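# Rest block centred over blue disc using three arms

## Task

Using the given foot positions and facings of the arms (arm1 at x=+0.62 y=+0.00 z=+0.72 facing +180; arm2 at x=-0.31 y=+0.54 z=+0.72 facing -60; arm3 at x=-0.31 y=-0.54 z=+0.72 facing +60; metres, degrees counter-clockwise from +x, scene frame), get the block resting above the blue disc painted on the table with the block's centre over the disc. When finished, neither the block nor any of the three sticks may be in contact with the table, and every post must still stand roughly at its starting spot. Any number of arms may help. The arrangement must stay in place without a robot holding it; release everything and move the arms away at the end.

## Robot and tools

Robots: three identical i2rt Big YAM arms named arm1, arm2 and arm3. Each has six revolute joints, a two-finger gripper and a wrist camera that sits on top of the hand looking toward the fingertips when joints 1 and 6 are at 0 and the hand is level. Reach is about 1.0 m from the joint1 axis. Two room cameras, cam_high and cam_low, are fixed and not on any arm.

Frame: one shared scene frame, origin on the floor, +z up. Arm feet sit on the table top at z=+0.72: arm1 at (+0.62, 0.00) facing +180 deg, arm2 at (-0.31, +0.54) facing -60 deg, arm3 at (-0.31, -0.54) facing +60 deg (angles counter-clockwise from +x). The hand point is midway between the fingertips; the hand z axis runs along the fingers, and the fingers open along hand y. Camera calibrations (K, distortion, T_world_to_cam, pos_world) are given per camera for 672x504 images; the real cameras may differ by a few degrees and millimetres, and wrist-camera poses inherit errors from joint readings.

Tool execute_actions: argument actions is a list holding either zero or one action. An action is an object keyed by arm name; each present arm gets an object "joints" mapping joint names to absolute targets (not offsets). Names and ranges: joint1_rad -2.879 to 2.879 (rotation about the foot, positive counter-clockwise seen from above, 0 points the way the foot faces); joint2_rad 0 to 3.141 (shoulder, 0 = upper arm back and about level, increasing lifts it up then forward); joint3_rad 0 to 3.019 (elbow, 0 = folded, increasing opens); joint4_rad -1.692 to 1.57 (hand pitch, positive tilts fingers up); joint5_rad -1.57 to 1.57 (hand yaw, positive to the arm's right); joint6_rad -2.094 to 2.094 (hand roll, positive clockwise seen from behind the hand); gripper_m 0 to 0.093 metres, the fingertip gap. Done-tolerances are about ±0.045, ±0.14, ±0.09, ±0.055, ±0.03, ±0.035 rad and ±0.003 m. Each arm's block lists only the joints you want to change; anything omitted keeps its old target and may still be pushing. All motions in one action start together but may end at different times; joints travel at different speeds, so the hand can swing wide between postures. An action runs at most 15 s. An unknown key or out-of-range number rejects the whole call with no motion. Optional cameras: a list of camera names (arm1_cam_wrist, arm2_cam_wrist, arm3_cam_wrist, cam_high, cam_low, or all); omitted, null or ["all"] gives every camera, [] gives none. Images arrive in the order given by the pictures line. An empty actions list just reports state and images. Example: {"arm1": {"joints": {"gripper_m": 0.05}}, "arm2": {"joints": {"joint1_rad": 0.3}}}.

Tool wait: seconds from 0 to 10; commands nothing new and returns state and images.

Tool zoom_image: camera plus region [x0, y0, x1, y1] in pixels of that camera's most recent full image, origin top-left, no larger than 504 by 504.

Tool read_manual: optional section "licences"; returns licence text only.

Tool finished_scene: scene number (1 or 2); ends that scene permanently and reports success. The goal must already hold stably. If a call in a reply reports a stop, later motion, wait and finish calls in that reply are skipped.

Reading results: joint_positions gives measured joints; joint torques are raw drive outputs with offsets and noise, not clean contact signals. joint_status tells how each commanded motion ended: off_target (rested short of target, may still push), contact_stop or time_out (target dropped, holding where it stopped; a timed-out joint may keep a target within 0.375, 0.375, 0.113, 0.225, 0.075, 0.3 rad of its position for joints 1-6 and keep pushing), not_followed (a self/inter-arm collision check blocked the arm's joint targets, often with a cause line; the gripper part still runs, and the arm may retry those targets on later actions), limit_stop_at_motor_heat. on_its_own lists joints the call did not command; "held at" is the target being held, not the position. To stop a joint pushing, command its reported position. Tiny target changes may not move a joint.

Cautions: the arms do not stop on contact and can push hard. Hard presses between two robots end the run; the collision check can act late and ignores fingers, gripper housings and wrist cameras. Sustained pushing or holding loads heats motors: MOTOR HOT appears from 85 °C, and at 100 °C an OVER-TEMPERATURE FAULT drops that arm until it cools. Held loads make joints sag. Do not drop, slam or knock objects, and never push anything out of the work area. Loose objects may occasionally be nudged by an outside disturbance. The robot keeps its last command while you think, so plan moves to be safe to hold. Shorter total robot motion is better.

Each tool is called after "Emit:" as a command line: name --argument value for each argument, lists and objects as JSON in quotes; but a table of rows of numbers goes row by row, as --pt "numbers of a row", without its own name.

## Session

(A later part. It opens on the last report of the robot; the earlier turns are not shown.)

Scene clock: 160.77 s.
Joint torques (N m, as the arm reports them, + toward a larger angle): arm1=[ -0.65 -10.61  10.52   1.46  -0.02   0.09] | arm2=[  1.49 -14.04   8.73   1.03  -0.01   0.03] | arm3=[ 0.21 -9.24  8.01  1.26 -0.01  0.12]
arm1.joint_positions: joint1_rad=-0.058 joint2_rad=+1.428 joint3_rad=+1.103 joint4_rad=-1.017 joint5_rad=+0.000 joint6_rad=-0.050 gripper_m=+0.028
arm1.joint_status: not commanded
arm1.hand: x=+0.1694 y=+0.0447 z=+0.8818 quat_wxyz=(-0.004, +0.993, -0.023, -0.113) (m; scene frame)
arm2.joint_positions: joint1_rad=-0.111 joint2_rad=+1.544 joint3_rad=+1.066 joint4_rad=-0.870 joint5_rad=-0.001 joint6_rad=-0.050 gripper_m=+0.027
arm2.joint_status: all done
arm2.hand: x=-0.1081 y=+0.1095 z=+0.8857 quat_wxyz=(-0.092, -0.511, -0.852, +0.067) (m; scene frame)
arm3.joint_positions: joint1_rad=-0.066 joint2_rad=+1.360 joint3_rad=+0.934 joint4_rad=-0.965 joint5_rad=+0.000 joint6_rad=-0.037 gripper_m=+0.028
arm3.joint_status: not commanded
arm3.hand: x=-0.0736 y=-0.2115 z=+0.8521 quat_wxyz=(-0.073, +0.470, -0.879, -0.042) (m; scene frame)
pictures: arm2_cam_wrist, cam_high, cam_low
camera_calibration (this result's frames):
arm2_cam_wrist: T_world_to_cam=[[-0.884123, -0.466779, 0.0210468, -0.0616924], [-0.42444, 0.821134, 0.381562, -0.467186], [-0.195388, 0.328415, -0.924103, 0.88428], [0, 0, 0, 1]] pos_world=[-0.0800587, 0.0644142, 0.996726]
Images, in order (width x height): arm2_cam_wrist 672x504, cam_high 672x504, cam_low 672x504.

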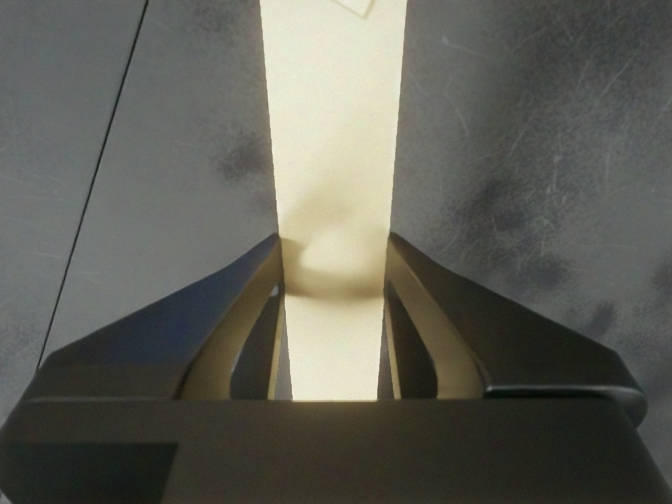

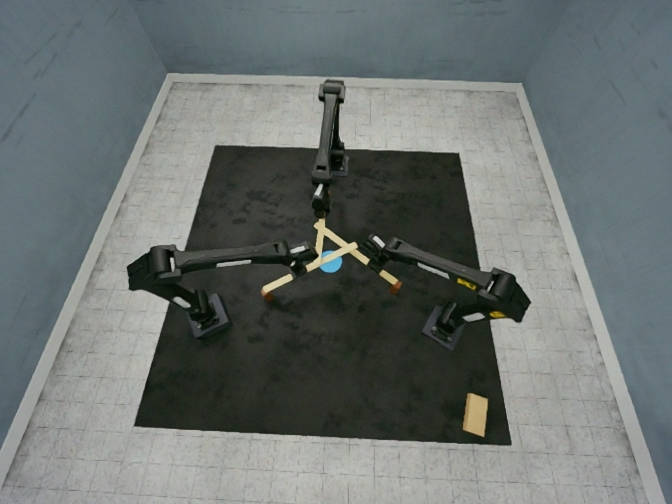

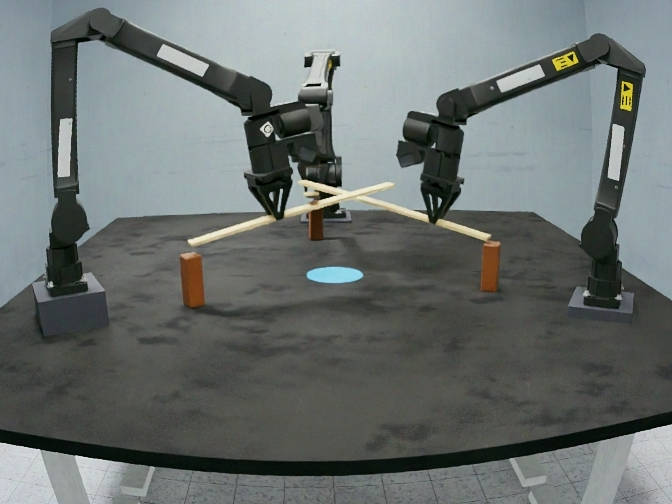

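Emit:
zoom_image --camera "cam_low" --region '[265, 160, 405, 250]'

Emit:
zoom_image --camera "cam_low" --region '[165, 200, 305, 305]'

Emit:
zoom_image --camera "cam_high" --region '[250, 195, 420, 315]'

Region (265, 160, 405, 250) of cam_low's 672x504 image, scaled by 3.600, with more detail than that image has; it fills the top 324 rows of this view, and the rest is white.

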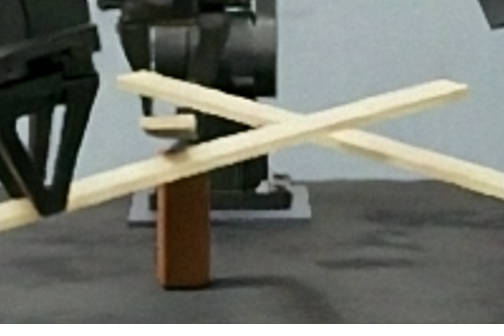

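Region (165, 200, 305, 305) of cam_low's 672x504 image, scaled by 3.600, with more detail than that image has; it fills the top 378 rows of this view, and the rest is white.

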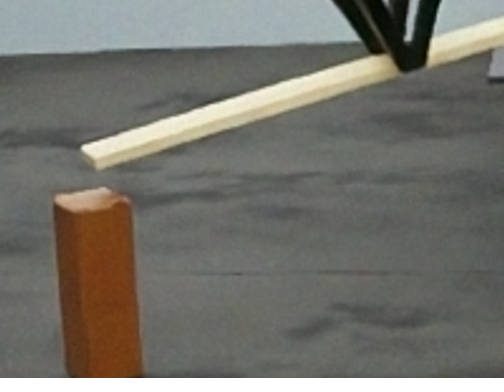

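Region (250, 195, 420, 315) of cam_high's 672x504 image, scaled by 2.965, with more detail than that image has; it fills the top 356 rows of this view, and the rest is white.

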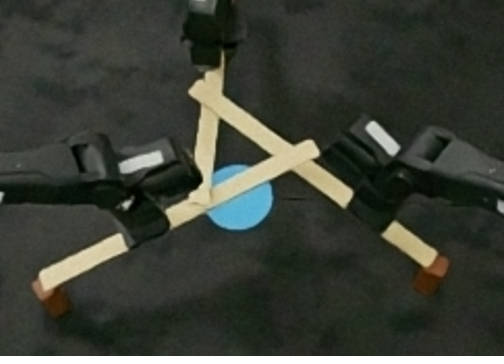

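Emit:
execute_actions --actions '[{"arm1": {"joints": {"joint3_rad": 1.185, "joint4_rad": -1.085}}, "arm2": {"joints": {"joint3_rad": 1.134, "joint4_rad": -0.902}}, "arm3": {"joints": {"joint3_rad": 0.997}}}]' --cameras '["cam_high", "cam_low"]'

Scene clock: 170.50 s.
Joint torques (N m, as the arm reports them, + toward a larger angle): arm1=[ -0.6  -10.65  15.55   0.23  -0.02   0.08] | arm2=[  1.   -14.06  12.72  -0.04  -0.01   0.02] | arm3=[ 0.27 -8.85 11.88  1.25  0.    0.11]
arm1.joint_positions: joint1_rad=-0.058 joint2_rad=+1.428 joint3_rad=+1.138 joint4_rad=-1.071 joint5_rad=+0.000 joint6_rad=-0.050 gripper_m=+0.028
arm1.joint_status: all done
arm1.hand: x=+0.1698 y=+0.0447 z=+0.8936 quat_wxyz=(-0.003, +0.994, -0.023, -0.104) (m; scene frame)
arm2.joint_positions: joint1_rad=-0.111 joint2_rad=+1.544 joint3_rad=+1.089 joint4_rad=-0.891 joint5_rad=-0.001 joint6_rad=-0.050 gripper_m=+0.027
arm2.joint_status: all done
arm2.hand: x=-0.1063 y=+0.1058 z=+0.8935 quat_wxyz=(-0.093, -0.511, -0.852, +0.067) (m; scene frame)
arm3.joint_positions: joint1_rad=-0.066 joint2_rad=+1.360 joint3_rad=+0.934 joint4_rad=-0.965 joint5_rad=+0.000 joint6_rad=-0.037 gripper_m=+0.028
arm3.joint_status: all done
arm3.hand: x=-0.0736 y=-0.2115 z=+0.8521 quat_wxyz=(-0.073, +0.470, -0.879, -0.042) (m; scene frame)
pictures: cam_high, cam_low
Images, in order (width x height): cam_high 672x504, cam_low 672x504.

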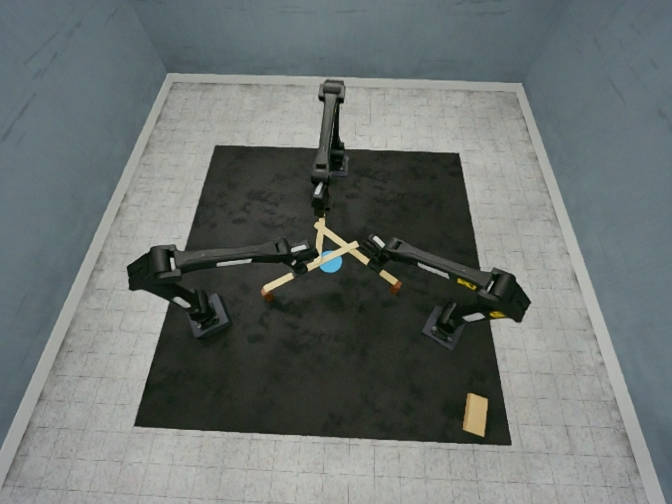

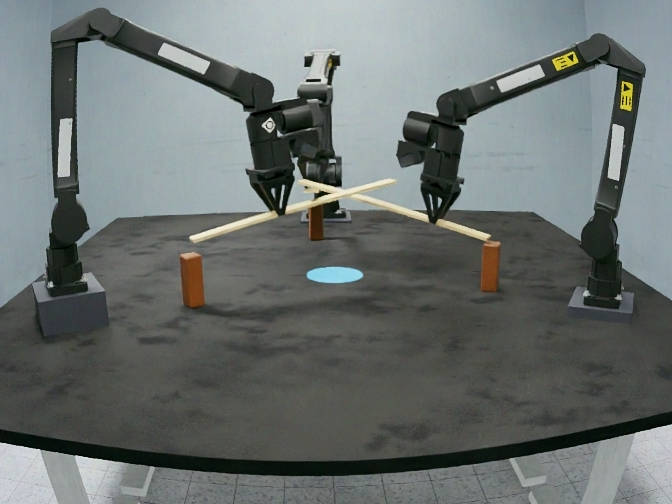

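Emit:
zoom_image --camera "cam_low" --region '[265, 160, 405, 250]'

Emit:
zoom_image --camera "cam_low" --region '[400, 190, 520, 280]'

Region (265, 160, 405, 250) of cam_low's 672x504 image, scaled by 3.600, with more detail than that image has; it fills the top 324 rows of this view, and the rest is white.

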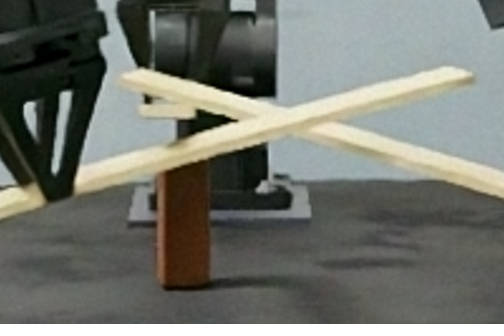

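Region (400, 190, 520, 280) of cam_low's 672x504 image, scaled by 4.200, with more detail than that image has; it fills the top 378 rows of this view, and the rest is white.

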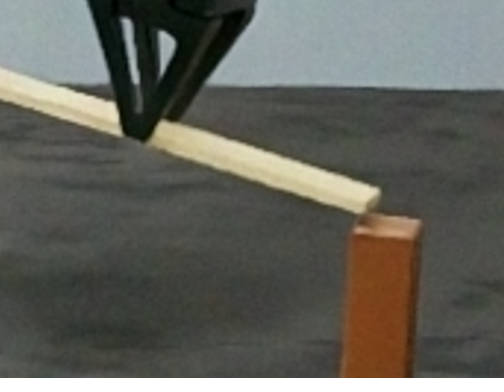

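Emit:
execute_actions --actions '[{"arm1": {"joints": {"joint2_rad": 1.485, "joint3_rad": 1.158}}, "arm2": {"joints": {"joint2_rad": 1.603, "joint3_rad": 1.114}}, "arm3": {"joints": {"joint2_rad": 1.378, "joint3_rad": 0.962, "joint4_rad": -1.02}}}]' --cameras '["cam_high", "cam_low"]'

Scene clock: 174.03 s.
Joint torques (N m, as the arm reports them, + toward a larger angle): arm1=[ -0.61 -10.91  12.59   0.15  -0.02   0.09] | arm2=[  1.36 -15.    10.84  -0.08  -0.01   0.04] | arm3=[ 0.23 -6.97  9.14  0.3   0.    0.12]
arm1.joint_positions: joint1_rad=-0.058 joint2_rad=+1.474 joint3_rad=+1.138 joint4_rad=-1.071 joint5_rad=+0.000 joint6_rad=-0.050 gripper_m=+0.028
arm1.joint_status: all done
arm1.hand: x=+0.1687 y=+0.0447 z=+0.8738 quat_wxyz=(-0.002, +0.996, -0.023, -0.081) (m; scene frame)
arm2.joint_positions: joint1_rad=-0.111 joint2_rad=+1.602 joint3_rad=+1.089 joint4_rad=-0.891 joint5_rad=-0.001 joint6_rad=-0.050 gripper_m=+0.027
arm2.joint_status: all done
arm2.hand: x=-0.1075 y=+0.1077 z=+0.8671 quat_wxyz=(-0.069, -0.512, -0.855, +0.051) (m; scene frame)
arm3.joint_positions: joint1_rad=-0.066 joint2_rad=+1.363 joint3_rad=+0.934 joint4_rad=-1.014 joint5_rad=+0.000 joint6_rad=-0.037 gripper_m=+0.028
arm3.joint_status: all done
arm3.hand: x=-0.0806 y=-0.2212 z=+0.8495 quat_wxyz=(-0.050, +0.471, -0.880, -0.031) (m; scene frame)
pictures: cam_high, cam_low
Images, in order (width x height): cam_high 672x504, cam_low 672x504.

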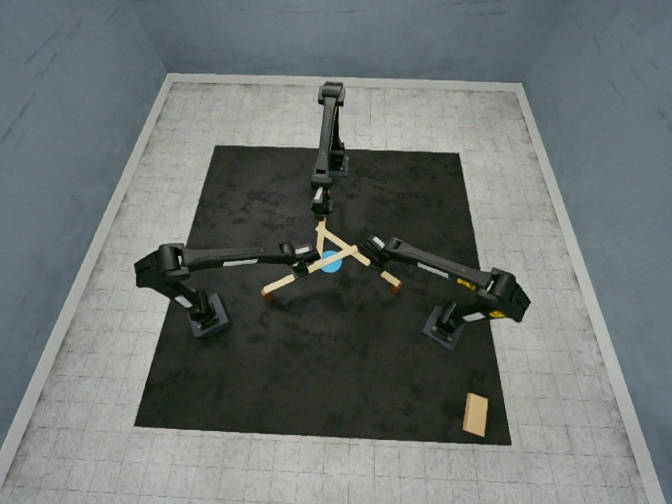

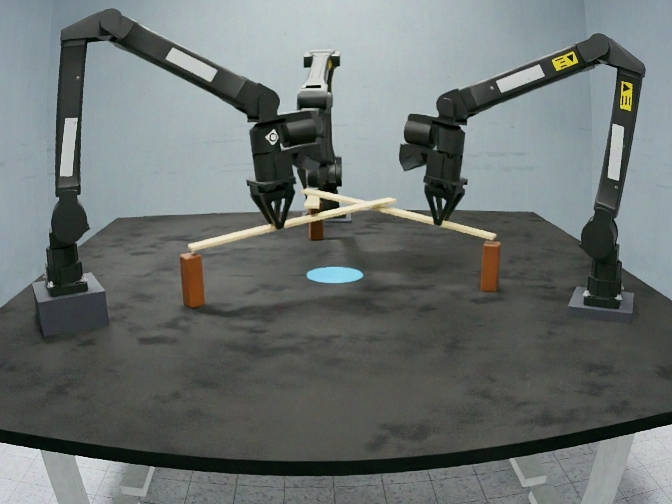

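Emit:
zoom_image --camera "cam_low" --region '[265, 165, 405, 255]'

Emit:
zoom_image --camera "cam_low" --region '[400, 190, 520, 280]'

Emit:
zoom_image --camera "cam_low" --region '[165, 200, 305, 305]'

Region (265, 165, 405, 255) of cam_low's 672x504 image, scaled by 3.600, with more detail than that image has; it fills the top 324 rows of this view, and the rest is white.

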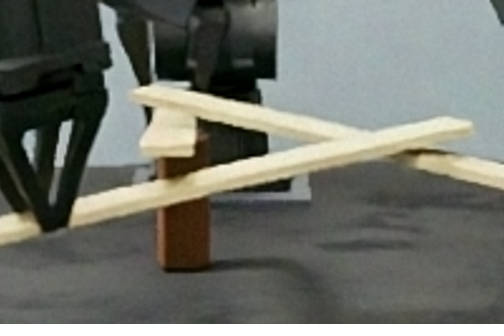

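Region (400, 190, 520, 280) of cam_low's 672x504 image, scaled by 4.200, with more detail than that image has; it fills the top 378 rows of this view, and the rest is white.

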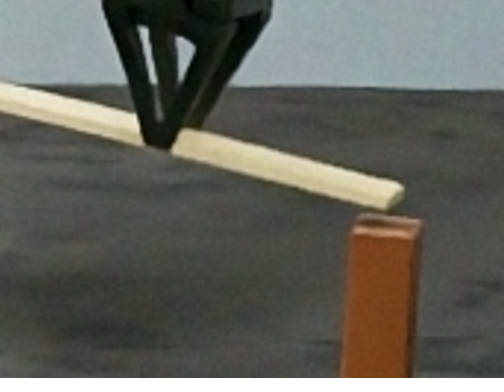

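Region (165, 200, 305, 305) of cam_low's 672x504 image, scaled by 3.600, with more detail than that image has; it fills the top 378 rows of this view, and the rest is white.

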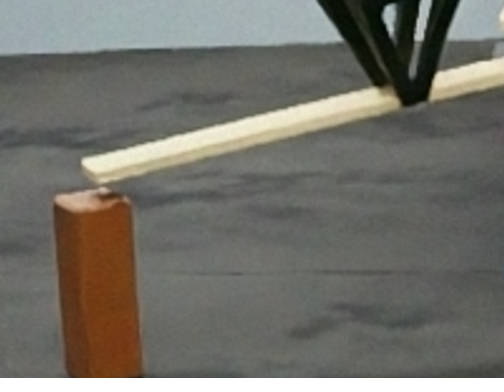

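Emit:
execute_actions --actions '[{"arm1": {"joints": {"joint2_rad": 1.522}}, "arm2": {"joints": {"joint2_rad": 1.629}}, "arm3": {"joints": {"joint2_rad": 1.409, "joint4_rad": -1.035}}}]' --cameras '["cam_high", "cam_low"]'

Scene clock: 176.93 s.
Joint torques (N m, as the arm reports them, + toward a larger angle): arm1=[ -0.58 -11.16  12.39   0.1   -0.02   0.09] | arm2=[  0.81 -14.    10.59   0.01   0.03   0.03] | arm3=[ 0.14 -7.39  8.95  0.12  0.    0.11]
arm1.joint_positions: joint1_rad=-0.058 joint2_rad=+1.509 joint3_rad=+1.138 joint4_rad=-1.071 joint5_rad=+0.000 joint6_rad=-0.050 gripper_m=+0.028
arm1.joint_status: all done
arm1.hand: x=+0.1684 y=+0.0446 z=+0.8588 quat_wxyz=(+0.000, +0.998, -0.023, -0.064) (m; scene frame)
arm2.joint_positions: joint1_rad=-0.111 joint2_rad=+1.619 joint3_rad=+1.089 joint4_rad=-0.891 joint5_rad=-0.001 joint6_rad=-0.050 gripper_m=+0.027
arm2.joint_status: all done
arm2.hand: x=-0.1079 y=+0.1085 z=+0.8597 quat_wxyz=(-0.062, -0.513, -0.855, +0.047) (m; scene frame)
arm3.joint_positions: joint1_rad=-0.066 joint2_rad=+1.400 joint3_rad=+0.934 joint4_rad=-1.028 joint5_rad=+0.000 joint6_rad=-0.036 gripper_m=+0.028
arm3.joint_status: all done
arm3.hand: x=-0.0833 y=-0.2247 z=+0.8357 quat_wxyz=(-0.027, +0.472, -0.881, -0.020) (m; scene frame)
pictures: cam_high, cam_low
Images, in order (width x height): cam_high 672x504, cam_low 672x504.

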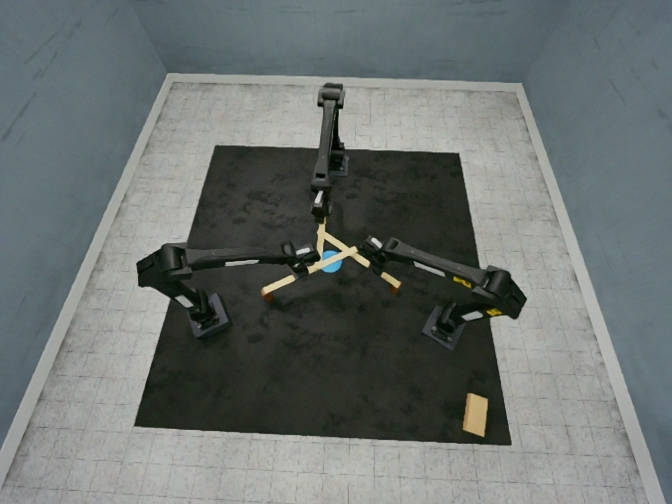

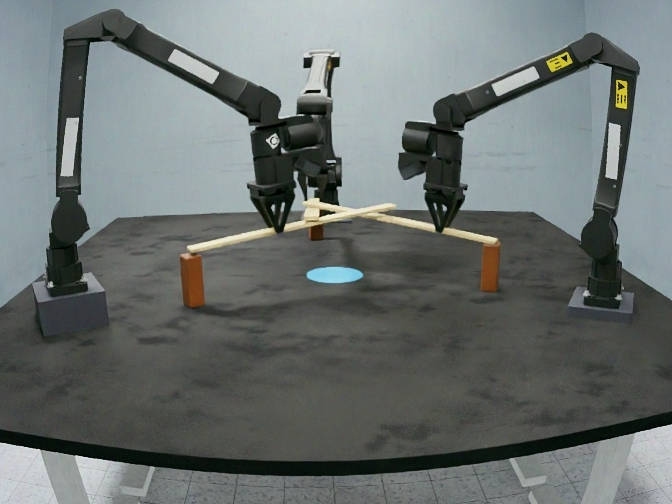

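Emit:
zoom_image --camera "cam_low" --region '[265, 170, 405, 260]'

Emit:
zoom_image --camera "cam_low" --region '[400, 190, 520, 280]'

Emit:
zoom_image --camera "cam_low" --region '[165, 200, 305, 305]'

Region (265, 170, 405, 260) of cam_low's 672x504 image, scaled by 3.600, with more detail than that image has; it fills the top 324 rows of this view, and the rest is white.

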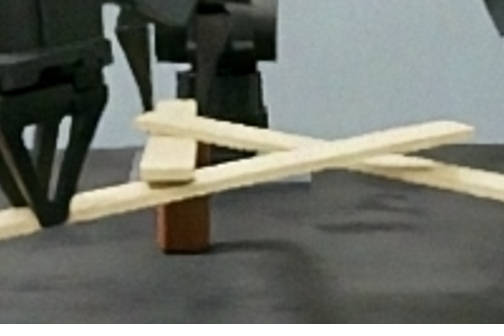

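Region (400, 190, 520, 280) of cam_low's 672x504 image, scaled by 4.200, with more detail than that image has; it fills the top 378 rows of this view, and the rest is white.

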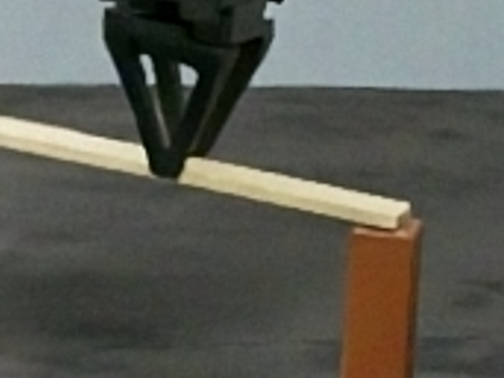

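Region (165, 200, 305, 305) of cam_low's 672x504 image, scaled by 3.600, with more detail than that image has; it fills the top 378 rows of this view, and the rest is white.

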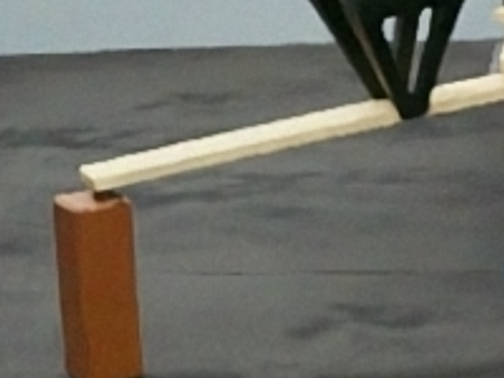

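Emit:
execute_actions --actions '[{"arm1": {"joints": {"joint2_rad": 1.535}}, "arm2": {"joints": {"joint2_rad": 1.65}}, "arm3": {"joints": {"joint2_rad": 1.419}}}]' --cameras '["cam_high", "cam_low"]'

Scene clock: 178.33 s.
Joint torques (N m, as the arm reports them, + toward a larger angle): arm1=[ -0.54 -10.55  12.42   0.06  -0.01   0.08] | arm2=[  1.6  -14.13  10.46  -0.2    0.     0.05] | arm3=[ 0.11 -6.89  9.    0.16  0.    0.12]
arm1.joint_positions: joint1_rad=-0.058 joint2_rad=+1.513 joint3_rad=+1.138 joint4_rad=-1.071 joint5_rad=+0.000 joint6_rad=-0.050 gripper_m=+0.028
arm1.joint_status: all done
arm1.hand: x=+0.1684 y=+0.0446 z=+0.8569 quat_wxyz=(+0.000, +0.998, -0.023, -0.062) (m; scene frame)
arm2.joint_positions: joint1_rad=-0.111 joint2_rad=+1.641 joint3_rad=+1.089 joint4_rad=-0.891 joint5_rad=-0.001 joint6_rad=-0.050 gripper_m=+0.027
arm2.joint_status: all done
arm2.hand: x=-0.1086 y=+0.1098 z=+0.8495 quat_wxyz=(-0.053, -0.513, -0.856, +0.040) (m; scene frame)
arm3.joint_positions: joint1_rad=-0.066 joint2_rad=+1.403 joint3_rad=+0.934 joint4_rad=-1.028 joint5_rad=+0.000 joint6_rad=-0.036 gripper_m=+0.028
arm3.joint_status: all done
arm3.hand: x=-0.0834 y=-0.2248 z=+0.8346 quat_wxyz=(-0.026, +0.472, -0.881, -0.019) (m; scene frame)
pictures: cam_high, cam_low
Images, in order (width x height): cam_high 672x504, cam_low 672x504.

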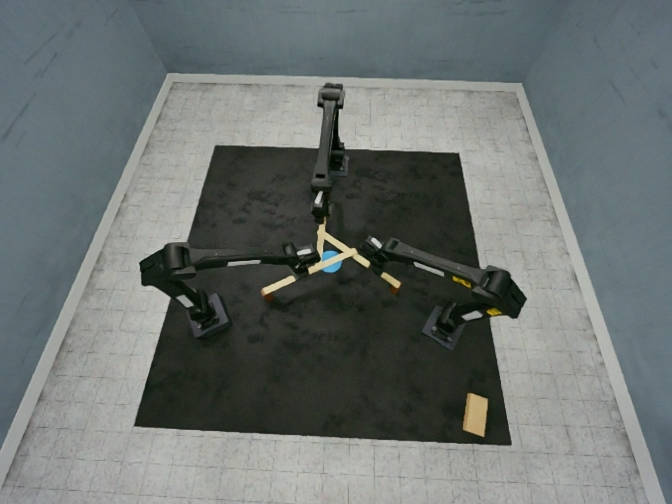

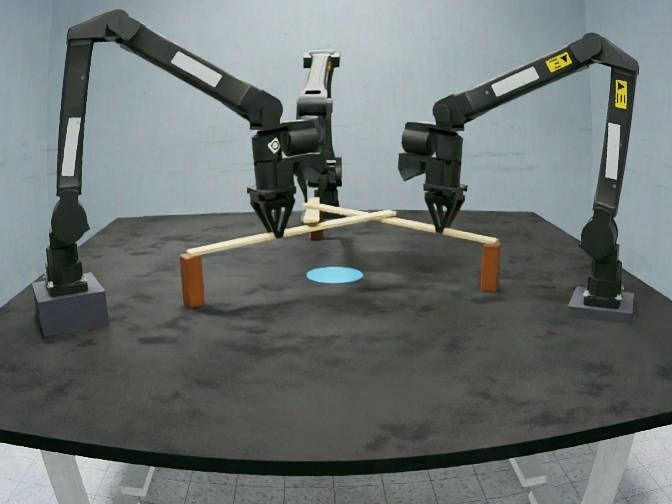

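Emit:
zoom_image --camera "cam_low" --region '[265, 170, 405, 260]'

Emit:
zoom_image --camera "cam_low" --region '[400, 190, 520, 280]'

Emit:
zoom_image --camera "cam_low" --region '[165, 200, 305, 305]'

Emit:
zoom_image --camera "cam_high" --region '[250, 195, 420, 315]'

Region (265, 170, 405, 260) of cam_low's 672x504 image, scaled by 3.600, with more detail than that image has; it fills the top 324 rows of this view, and the rest is white.

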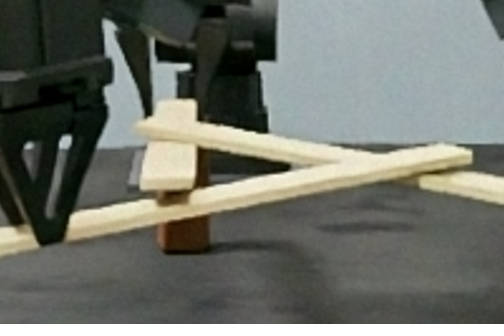

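Region (400, 190, 520, 280) of cam_low's 672x504 image, scaled by 4.200, with more detail than that image has; it fills the top 378 rows of this view, and the rest is white.

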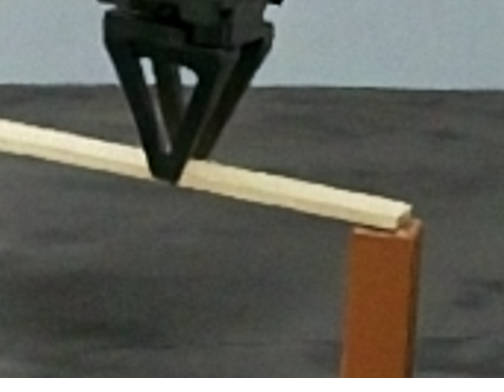

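Region (165, 200, 305, 305) of cam_low's 672x504 image, scaled by 3.600, with more detail than that image has; it fills the top 378 rows of this view, and the rest is white.

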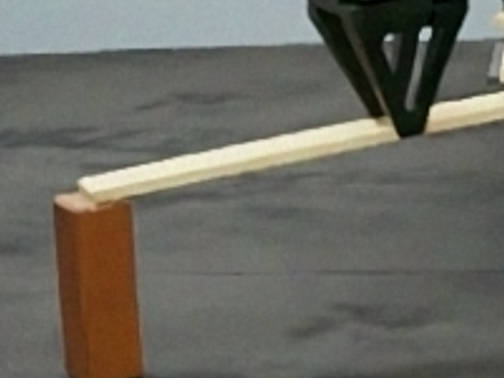

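Region (250, 195, 420, 315) of cam_high's 672x504 image, scaled by 2.965, with more detail than that image has; it fills the top 356 rows of this view, and the rest is white.

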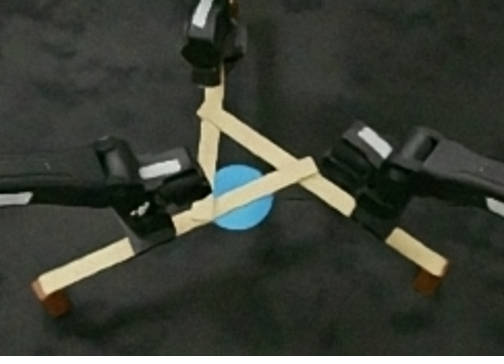

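Emit:
execute_actions --actions '[{"arm1": {"joints": {"joint2_rad": 1.542}}, "arm2": {"joints": {"joint2_rad": 1.656}}, "arm3": {"joints": {"joint2_rad": 1.425}}}]' --cameras '["cam_low"]'

Scene clock: 179.60 s.
Joint torques (N m, as the arm reports them, + toward a larger angle): arm1=[ -0.64 -10.8   12.29   0.05  -0.01   0.07] | arm2=[  1.17 -14.06  10.44  -0.15   0.02   0.02] | arm3=[ 0.19 -7.33  8.99  0.15  0.01  0.13]
arm1.joint_positions: joint1_rad=-0.058 joint2_rad=+1.522 joint3_rad=+1.138 joint4_rad=-1.071 joint5_rad=+0.000 joint6_rad=-0.050 gripper_m=+0.028
arm1.joint_status: all done
arm1.hand: x=+0.1684 y=+0.0445 z=+0.8532 quat_wxyz=(+0.000, +0.998, -0.023, -0.058) (m; scene frame)
arm2.joint_positions: joint1_rad=-0.111 joint2_rad=+1.642 joint3_rad=+1.089 joint4_rad=-0.891 joint5_rad=-0.001 joint6_rad=-0.050 gripper_m=+0.027
arm2.joint_status: all done
arm2.hand: x=-0.1086 y=+0.1098 z=+0.8493 quat_wxyz=(-0.052, -0.513, -0.856, +0.040) (m; scene frame)
arm3.joint_positions: joint1_rad=-0.066 joint2_rad=+1.408 joint3_rad=+0.934 joint4_rad=-1.028 joint5_rad=+0.000 joint6_rad=-0.036 gripper_m=+0.028
arm3.joint_status: all done
arm3.hand: x=-0.0837 y=-0.2251 z=+0.8325 quat_wxyz=(-0.023, +0.472, -0.881, -0.017) (m; scene frame)
pictures: cam_low
Images, in order (width x height): cam_low 672x504.

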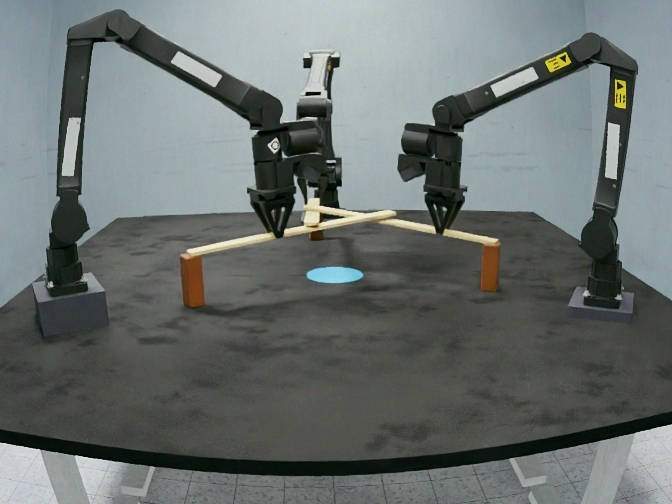

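Emit:
zoom_image --camera "cam_low" --region '[265, 170, 405, 260]'

Emit:
zoom_image --camera "cam_low" --region '[400, 190, 520, 280]'

Region (265, 170, 405, 260) of cam_low's 672x504 image, scaled by 3.600, with more detail than that image has; it fills the top 324 rows of this view, and the rest is white.

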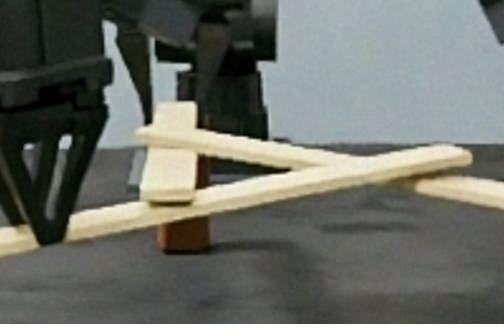

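Region (400, 190, 520, 280) of cam_low's 672x504 image, scaled by 4.200, with more detail than that image has; it fills the top 378 rows of this view, and the rest is white.

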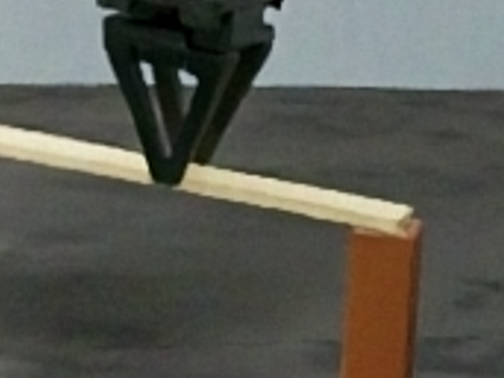

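Emit:
execute_actions --actions '[{"arm1": {"joints": {"gripper_m": 0.05}}, "arm2": {"joints": {"gripper_m": 0.05}}, "arm3": {"joints": {"gripper_m": 0.05}}}]' --cameras '["cam_low", "cam_high"]'

Scene clock: 180.50 s.
Joint torques (N m, as the arm reports them, + toward a larger angle): arm1=[ -0.61 -10.66  12.31   0.06  -0.01   0.08] | arm2=[  1.44 -14.22  10.43  -0.26  -0.01   0.04] | arm3=[ 0.32 -7.05  8.98  0.21  0.    0.11]
arm1.joint_positions: joint1_rad=-0.058 joint2_rad=+1.522 joint3_rad=+1.138 joint4_rad=-1.071 joint5_rad=+0.000 joint6_rad=-0.050 gripper_m=+0.050
arm1.joint_status: all done
arm1.hand: x=+0.1684 y=+0.0445 z=+0.8532 quat_wxyz=(+0.000, +0.998, -0.023, -0.058) (m; scene frame)
arm2.joint_positions: joint1_rad=-0.111 joint2_rad=+1.642 joint3_rad=+1.089 joint4_rad=-0.891 joint5_rad=-0.001 joint6_rad=-0.050 gripper_m=+0.050
arm2.joint_status: all done
arm2.hand: x=-0.1086 y=+0.1098 z=+0.8493 quat_wxyz=(-0.052, -0.513, -0.856, +0.040) (m; scene frame)
arm3.joint_positions: joint1_rad=-0.066 joint2_rad=+1.408 joint3_rad=+0.934 joint4_rad=-1.028 joint5_rad=+0.000 joint6_rad=-0.036 gripper_m=+0.050
arm3.joint_status: all done
arm3.hand: x=-0.0837 y=-0.2251 z=+0.8325 quat_wxyz=(-0.023, +0.472, -0.881, -0.017) (m; scene frame)
pictures: cam_high, cam_low
Images, in order (width x height): cam_high 672x504, cam_low 672x504.

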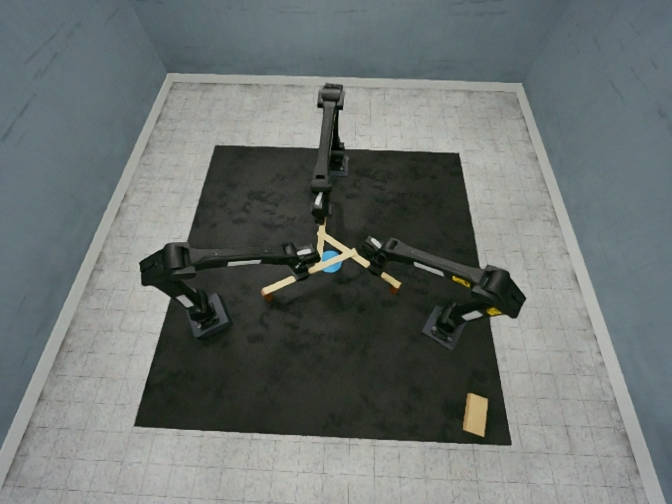

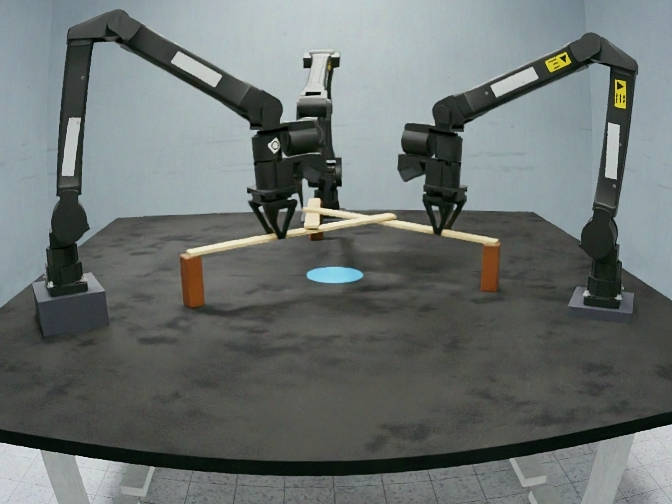

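Emit:
zoom_image --camera "cam_high" --region '[420, 370, 540, 460]'

Emit:
zoom_image --camera "cam_low" --region '[170, 180, 510, 300]'

Region (420, 370, 540, 460) of cam_high's 672x504 image, scaled by 4.200, with more detail than that image has; it fills the top 378 rows of this view, and the rest is white.

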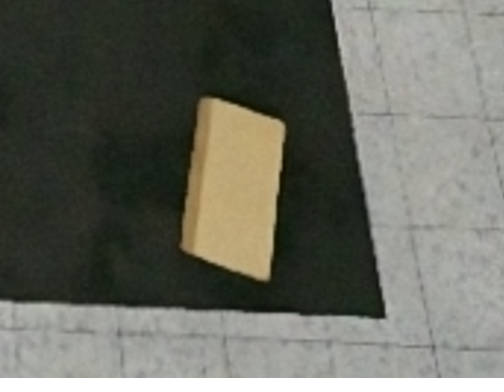

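Region (170, 180, 510, 300) of cam_low's 672x504 image, scaled by 1.482, with more detail than that image has; it fills the top 178 rows of this view, and the rest is white.

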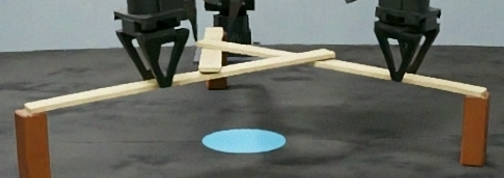

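Emit:
execute_actions --actions '[{"arm1": {"joints": {"joint2_rad": 1.0}}, "arm2": {"joints": {"joint2_rad": 1.1}}, "arm3": {"joints": {"joint2_rad": 0.9}}}]' --cameras '["cam_low", "cam_high"]'

Scene clock: 187.50 s.
Joint torques (N m, as the arm reports them, + toward a larger angle): arm1=[-0.72 -5.05 14.15  0.97 -0.02  0.08] | arm2=[ 1.16 -7.71 12.8   0.72  0.02  0.04] | arm3=[ 0.14 -1.63 10.5   1.04  0.01  0.13]
arm1.joint_positions: joint1_rad=-0.058 joint2_rad=+0.993 joint3_rad=+1.138 joint4_rad=-1.071 joint5_rad=+0.000 joint6_rad=-0.050 gripper_m=+0.050
arm1.joint_status: all done
arm1.hand: x=+0.2244 y=+0.0411 z=+1.0720 quat_wxyz=(-0.019, +0.948, -0.023, -0.316) (m; scene frame)
arm2.joint_positions: joint1_rad=-0.111 joint2_rad=+1.092 joint3_rad=+1.089 joint4_rad=-0.891 joint5_rad=-0.001 joint6_rad=-0.050 gripper_m=+0.050
arm2.joint_status: all done
arm2.hand: x=-0.1194 y=+0.1382 z=+1.0951 quat_wxyz=(-0.275, -0.483, -0.809, +0.190) (m; scene frame)
arm3.joint_positions: joint1_rad=-0.066 joint2_rad=+0.886 joint3_rad=+0.934 joint4_rad=-1.029 joint5_rad=+0.000 joint6_rad=-0.036 gripper_m=+0.050
arm3.joint_status: all done
arm3.hand: x=-0.0989 y=-0.2499 z=+1.0182 quat_wxyz=(-0.254, +0.451, -0.846, -0.130) (m; scene frame)
pictures: cam_high, cam_low
Images, in order (width x height): cam_high 672x504, cam_low 672x504.

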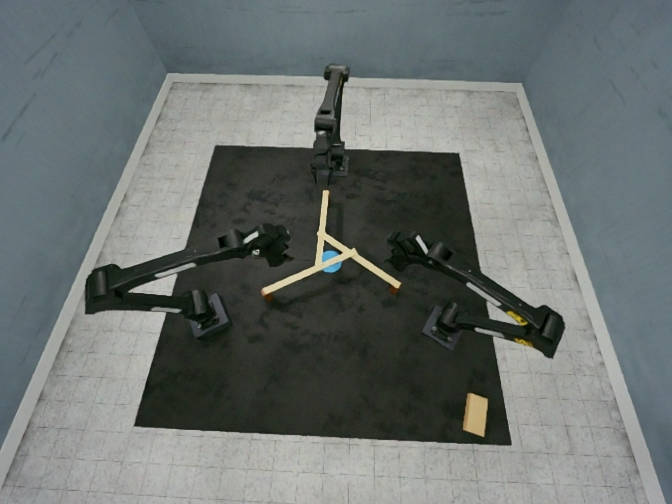

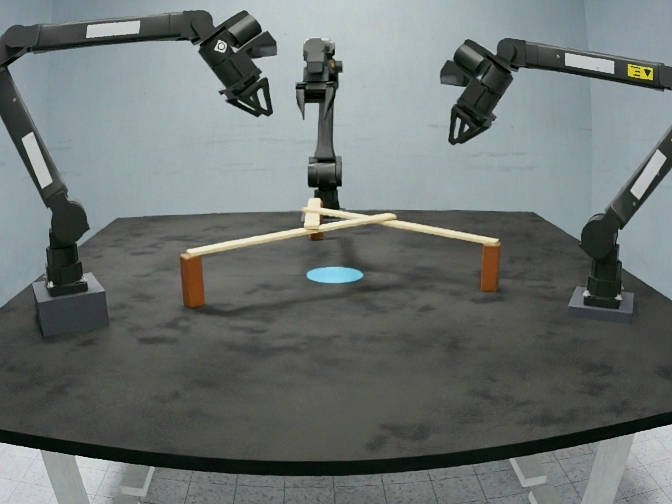

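Emit:
execute_actions --actions '[{"arm1": {"joints": {"joint2_rad": 0.6, "joint3_rad": 0.9}}, "arm2": {"joints": {"joint2_rad": 0.6, "joint3_rad": 0.9}}, "arm3": {"joints": {"joint1_rad": 2.382, "joint2_rad": 1.365, "joint3_rad": 0.749, "joint4_rad": -0.845, "joint6_rad": 0.54}}}]' --cameras '["cam_high", "arm3_cam_wrist", "cam_low"]'

Scene clock: 190.03 s.
Joint torques (N m, as the arm reports them, + toward a larger angle): arm1=[-0.68  0.04 10.54  1.3  -0.02  0.08] | arm2=[ 1.49 -0.34 11.19  1.25  0.01  0.04] | arm3=[-0.83 -7.15  6.79  0.71  0.07  0.14]
arm1.joint_positions: joint1_rad=-0.058 joint2_rad=+0.594 joint3_rad=+0.914 joint4_rad=-1.074 joint5_rad=+0.000 joint6_rad=-0.050 gripper_m=+0.050
arm1.joint_status: all done
arm1.hand: x=+0.3336 y=+0.0307 z=+1.0791 quat_wxyz=(-0.025, +0.918, -0.023, -0.396) (m; scene frame)
arm2.joint_positions: joint1_rad=-0.111 joint2_rad=+0.596 joint3_rad=+0.893 joint4_rad=-0.896 joint5_rad=-0.001 joint6_rad=-0.050 gripper_m=+0.050
arm2.joint_status: all done
arm2.hand: x=-0.1737 y=+0.2552 z=+1.1622 quat_wxyz=(-0.388, -0.452, -0.758, +0.265) (m; scene frame)
arm3.joint_positions: joint1_rad=+2.383 joint2_rad=+1.370 joint3_rad=+0.743 joint4_rad=-0.849 joint5_rad=+0.000 joint6_rad=+0.526 gripper_m=+0.050
arm3.joint_status: all done
arm3.hand: x=-0.6436 y=-0.6233 z=+0.7933 quat_wxyz=(+0.020, +0.989, -0.135, -0.052) (m; scene frame)
pictures: arm3_cam_wrist, cam_high, cam_low
camera_calibration (this result's frames):
arm3_cam_wrist: T_world_to_cam=[[0.282174, 0.958059, -0.0500103, 0.823061], [0.841372, -0.222087, 0.492717, 0.0150098], [0.460945, -0.181109, -0.868752, 0.997918], [0, 0, 0, 1]] pos_world=[-0.704861, -0.604475, 0.900709]
Images, in order (width x height): arm3_cam_wrist 672x504, cam_high 672x504, cam_low 672x504.

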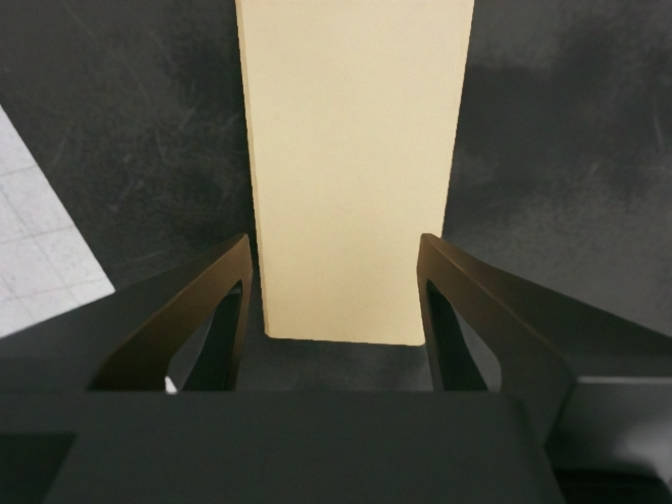

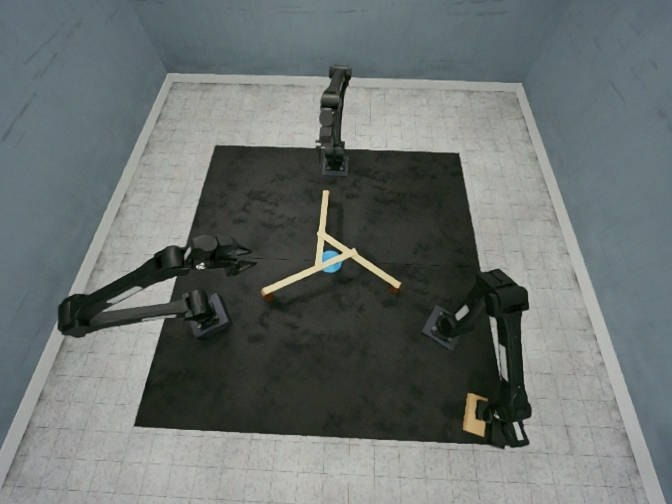

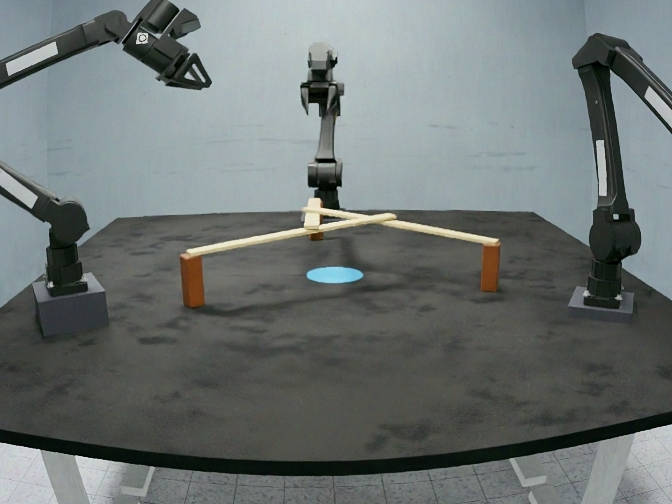

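Emit:
zoom_image --camera "arm3_cam_wrist" --region '[200, 0, 500, 380]'

Region (200, 0, 500, 380) of arm3_cam_wrist's 672x504 image, scaled by 1.326, with more detail than that image has; it fills the left 398 columns of this view, and the rest is white.

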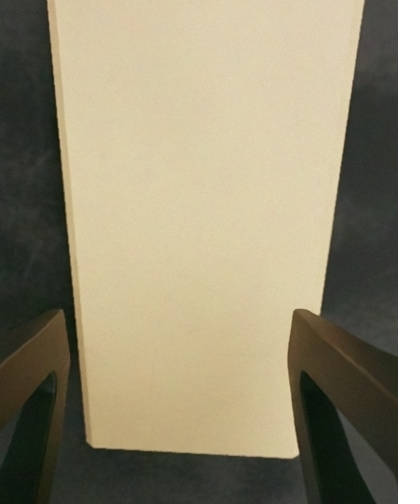

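Emit:
execute_actions --actions '[{"arm3": {"joints": {"joint1_rad": 2.368, "joint2_rad": 1.546, "joint4_rad": -0.772, "gripper_m": 0.093}}}]' --cameras '["arm3_cam_wrist", "cam_high"]'

Scene clock: 193.77 s.
Joint torques (N m, as the arm reports them, + toward a larger angle): arm1=[-0.74  0.04 10.53  1.29 -0.02  0.08] | arm2=[ 1.04 -0.79 11.21  1.13  0.03  0.02] | arm3=[-1.2  -8.57  5.78  0.7   0.08  0.13]
arm1.joint_positions: joint1_rad=-0.058 joint2_rad=+0.594 joint3_rad=+0.914 joint4_rad=-1.074 joint5_rad=+0.000 joint6_rad=-0.050 gripper_m=+0.050
arm1.joint_status: not commanded
arm1.hand: x=+0.3336 y=+0.0307 z=+1.0791 quat_wxyz=(-0.025, +0.918, -0.023, -0.396) (m; scene frame)
arm2.joint_positions: joint1_rad=-0.111 joint2_rad=+0.596 joint3_rad=+0.893 joint4_rad=-0.896 joint5_rad=-0.001 joint6_rad=-0.050 gripper_m=+0.050
arm2.joint_status: not commanded
arm2.hand: x=-0.1737 y=+0.2552 z=+1.1622 quat_wxyz=(-0.388, -0.452, -0.758, +0.265) (m; scene frame)
arm3.joint_positions: joint1_rad=+2.376 joint2_rad=+1.553 joint3_rad=+0.743 joint4_rad=-0.781 joint5_rad=+0.000 joint6_rad=+0.526 gripper_m=+0.093
arm3.joint_status: all done
arm3.hand: x=-0.6413 y=-0.6201 z=+0.7349 quat_wxyz=(-0.001, +0.990, -0.139, +0.002) (m; scene frame)
pictures: arm3_cam_wrist, cam_high
camera_calibration (this result's frames):
arm3_cam_wrist: T_world_to_cam=[[0.292277, 0.95629, 0.00915239, 0.778262], [0.779929, -0.243891, 0.576392, -0.0719065], [0.55343, -0.161328, -0.817122, 0.980366], [0, 0, 0, 1]] pos_world=[-0.713951, -0.60362, 0.835402]
Images, in order (width x height): arm3_cam_wrist 672x504, cam_high 672x504.

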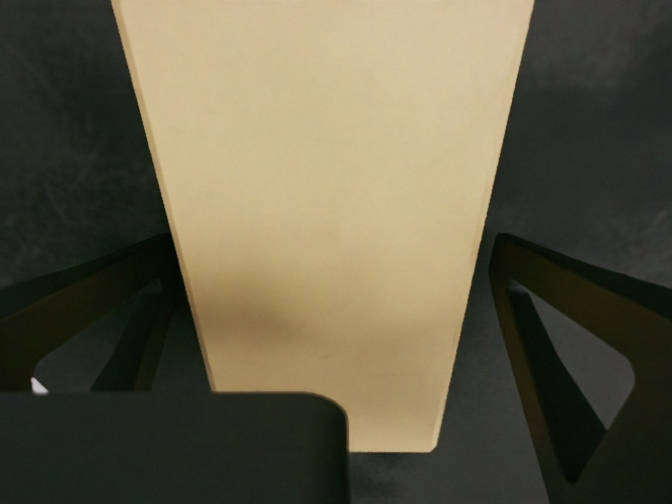

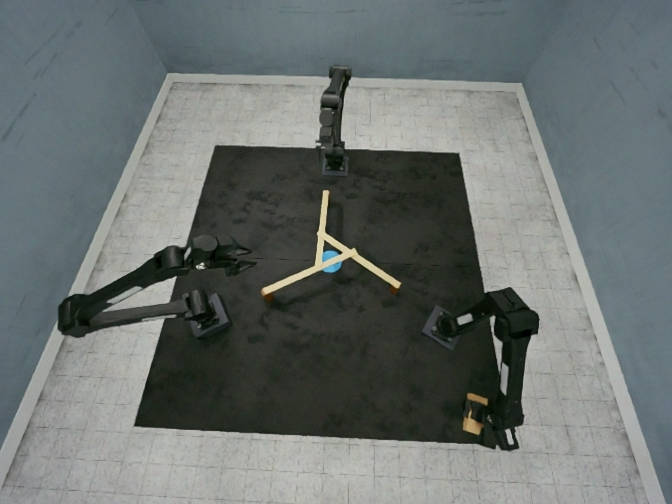

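Emit:
execute_actions --actions '[{"arm3": {"joints": {"gripper_m": 0.05}}}]' --cameras '["arm3_cam_wrist"]'

Scene clock: 194.50 s.
Joint torques (N m, as the arm reports them, + toward a larger angle): arm1=[-0.76  0.02 10.56  1.3  -0.02  0.08] | arm2=[ 1.25 -0.4  11.11  1.26 -0.01  0.01] | arm3=[-1.42 -8.67  5.8   0.7   0.08  0.13]
arm1.joint_positions: joint1_rad=-0.058 joint2_rad=+0.594 joint3_rad=+0.914 joint4_rad=-1.074 joint5_rad=+0.000 joint6_rad=-0.050 gripper_m=+0.050
arm1.joint_status: not commanded
arm1.hand: x=+0.3336 y=+0.0307 z=+1.0791 quat_wxyz=(-0.025, +0.918, -0.023, -0.396) (m; scene frame)
arm2.joint_positions: joint1_rad=-0.111 joint2_rad=+0.596 joint3_rad=+0.893 joint4_rad=-0.896 joint5_rad=-0.001 joint6_rad=-0.050 gripper_m=+0.050
arm2.joint_status: not commanded
arm2.hand: x=-0.1737 y=+0.2552 z=+1.1622 quat_wxyz=(-0.388, -0.452, -0.758, +0.265) (m; scene frame)
arm3.joint_positions: joint1_rad=+2.376 joint2_rad=+1.553 joint3_rad=+0.743 joint4_rad=-0.781 joint5_rad=+0.000 joint6_rad=+0.527 gripper_m=+0.070
arm3.joint_status: gripper_m off_target (ended at +0.070, target +0.050)
arm3.hand: x=-0.6414 y=-0.6202 z=+0.7349 quat_wxyz=(-0.001, +0.990, -0.140, +0.001) (m; scene frame)
pictures: arm3_cam_wrist
camera_calibration (this result's frames):
arm3_cam_wrist: T_world_to_cam=[[0.293013, 0.956071, 0.00843287, 0.77928], [0.780116, -0.244168, 0.576022, -0.0715824], [0.552777, -0.162203, -0.817391, 0.979676], [0, 0, 0, 1]] pos_world=[-0.714039, -0.603619, 0.835439]
Images, in order (width x height): arm3_cam_wrist 672x504.

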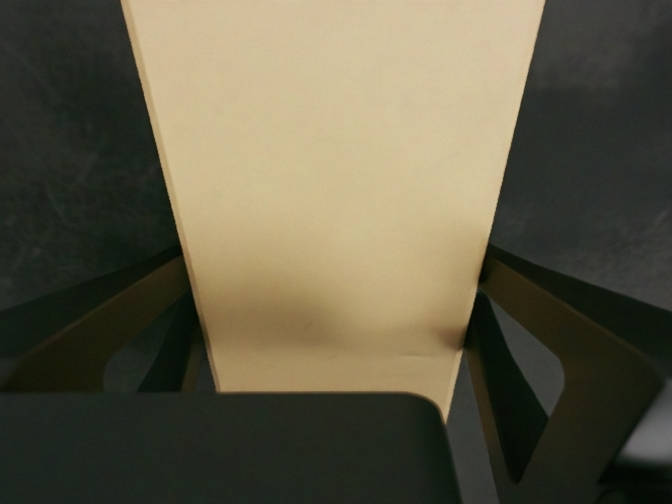

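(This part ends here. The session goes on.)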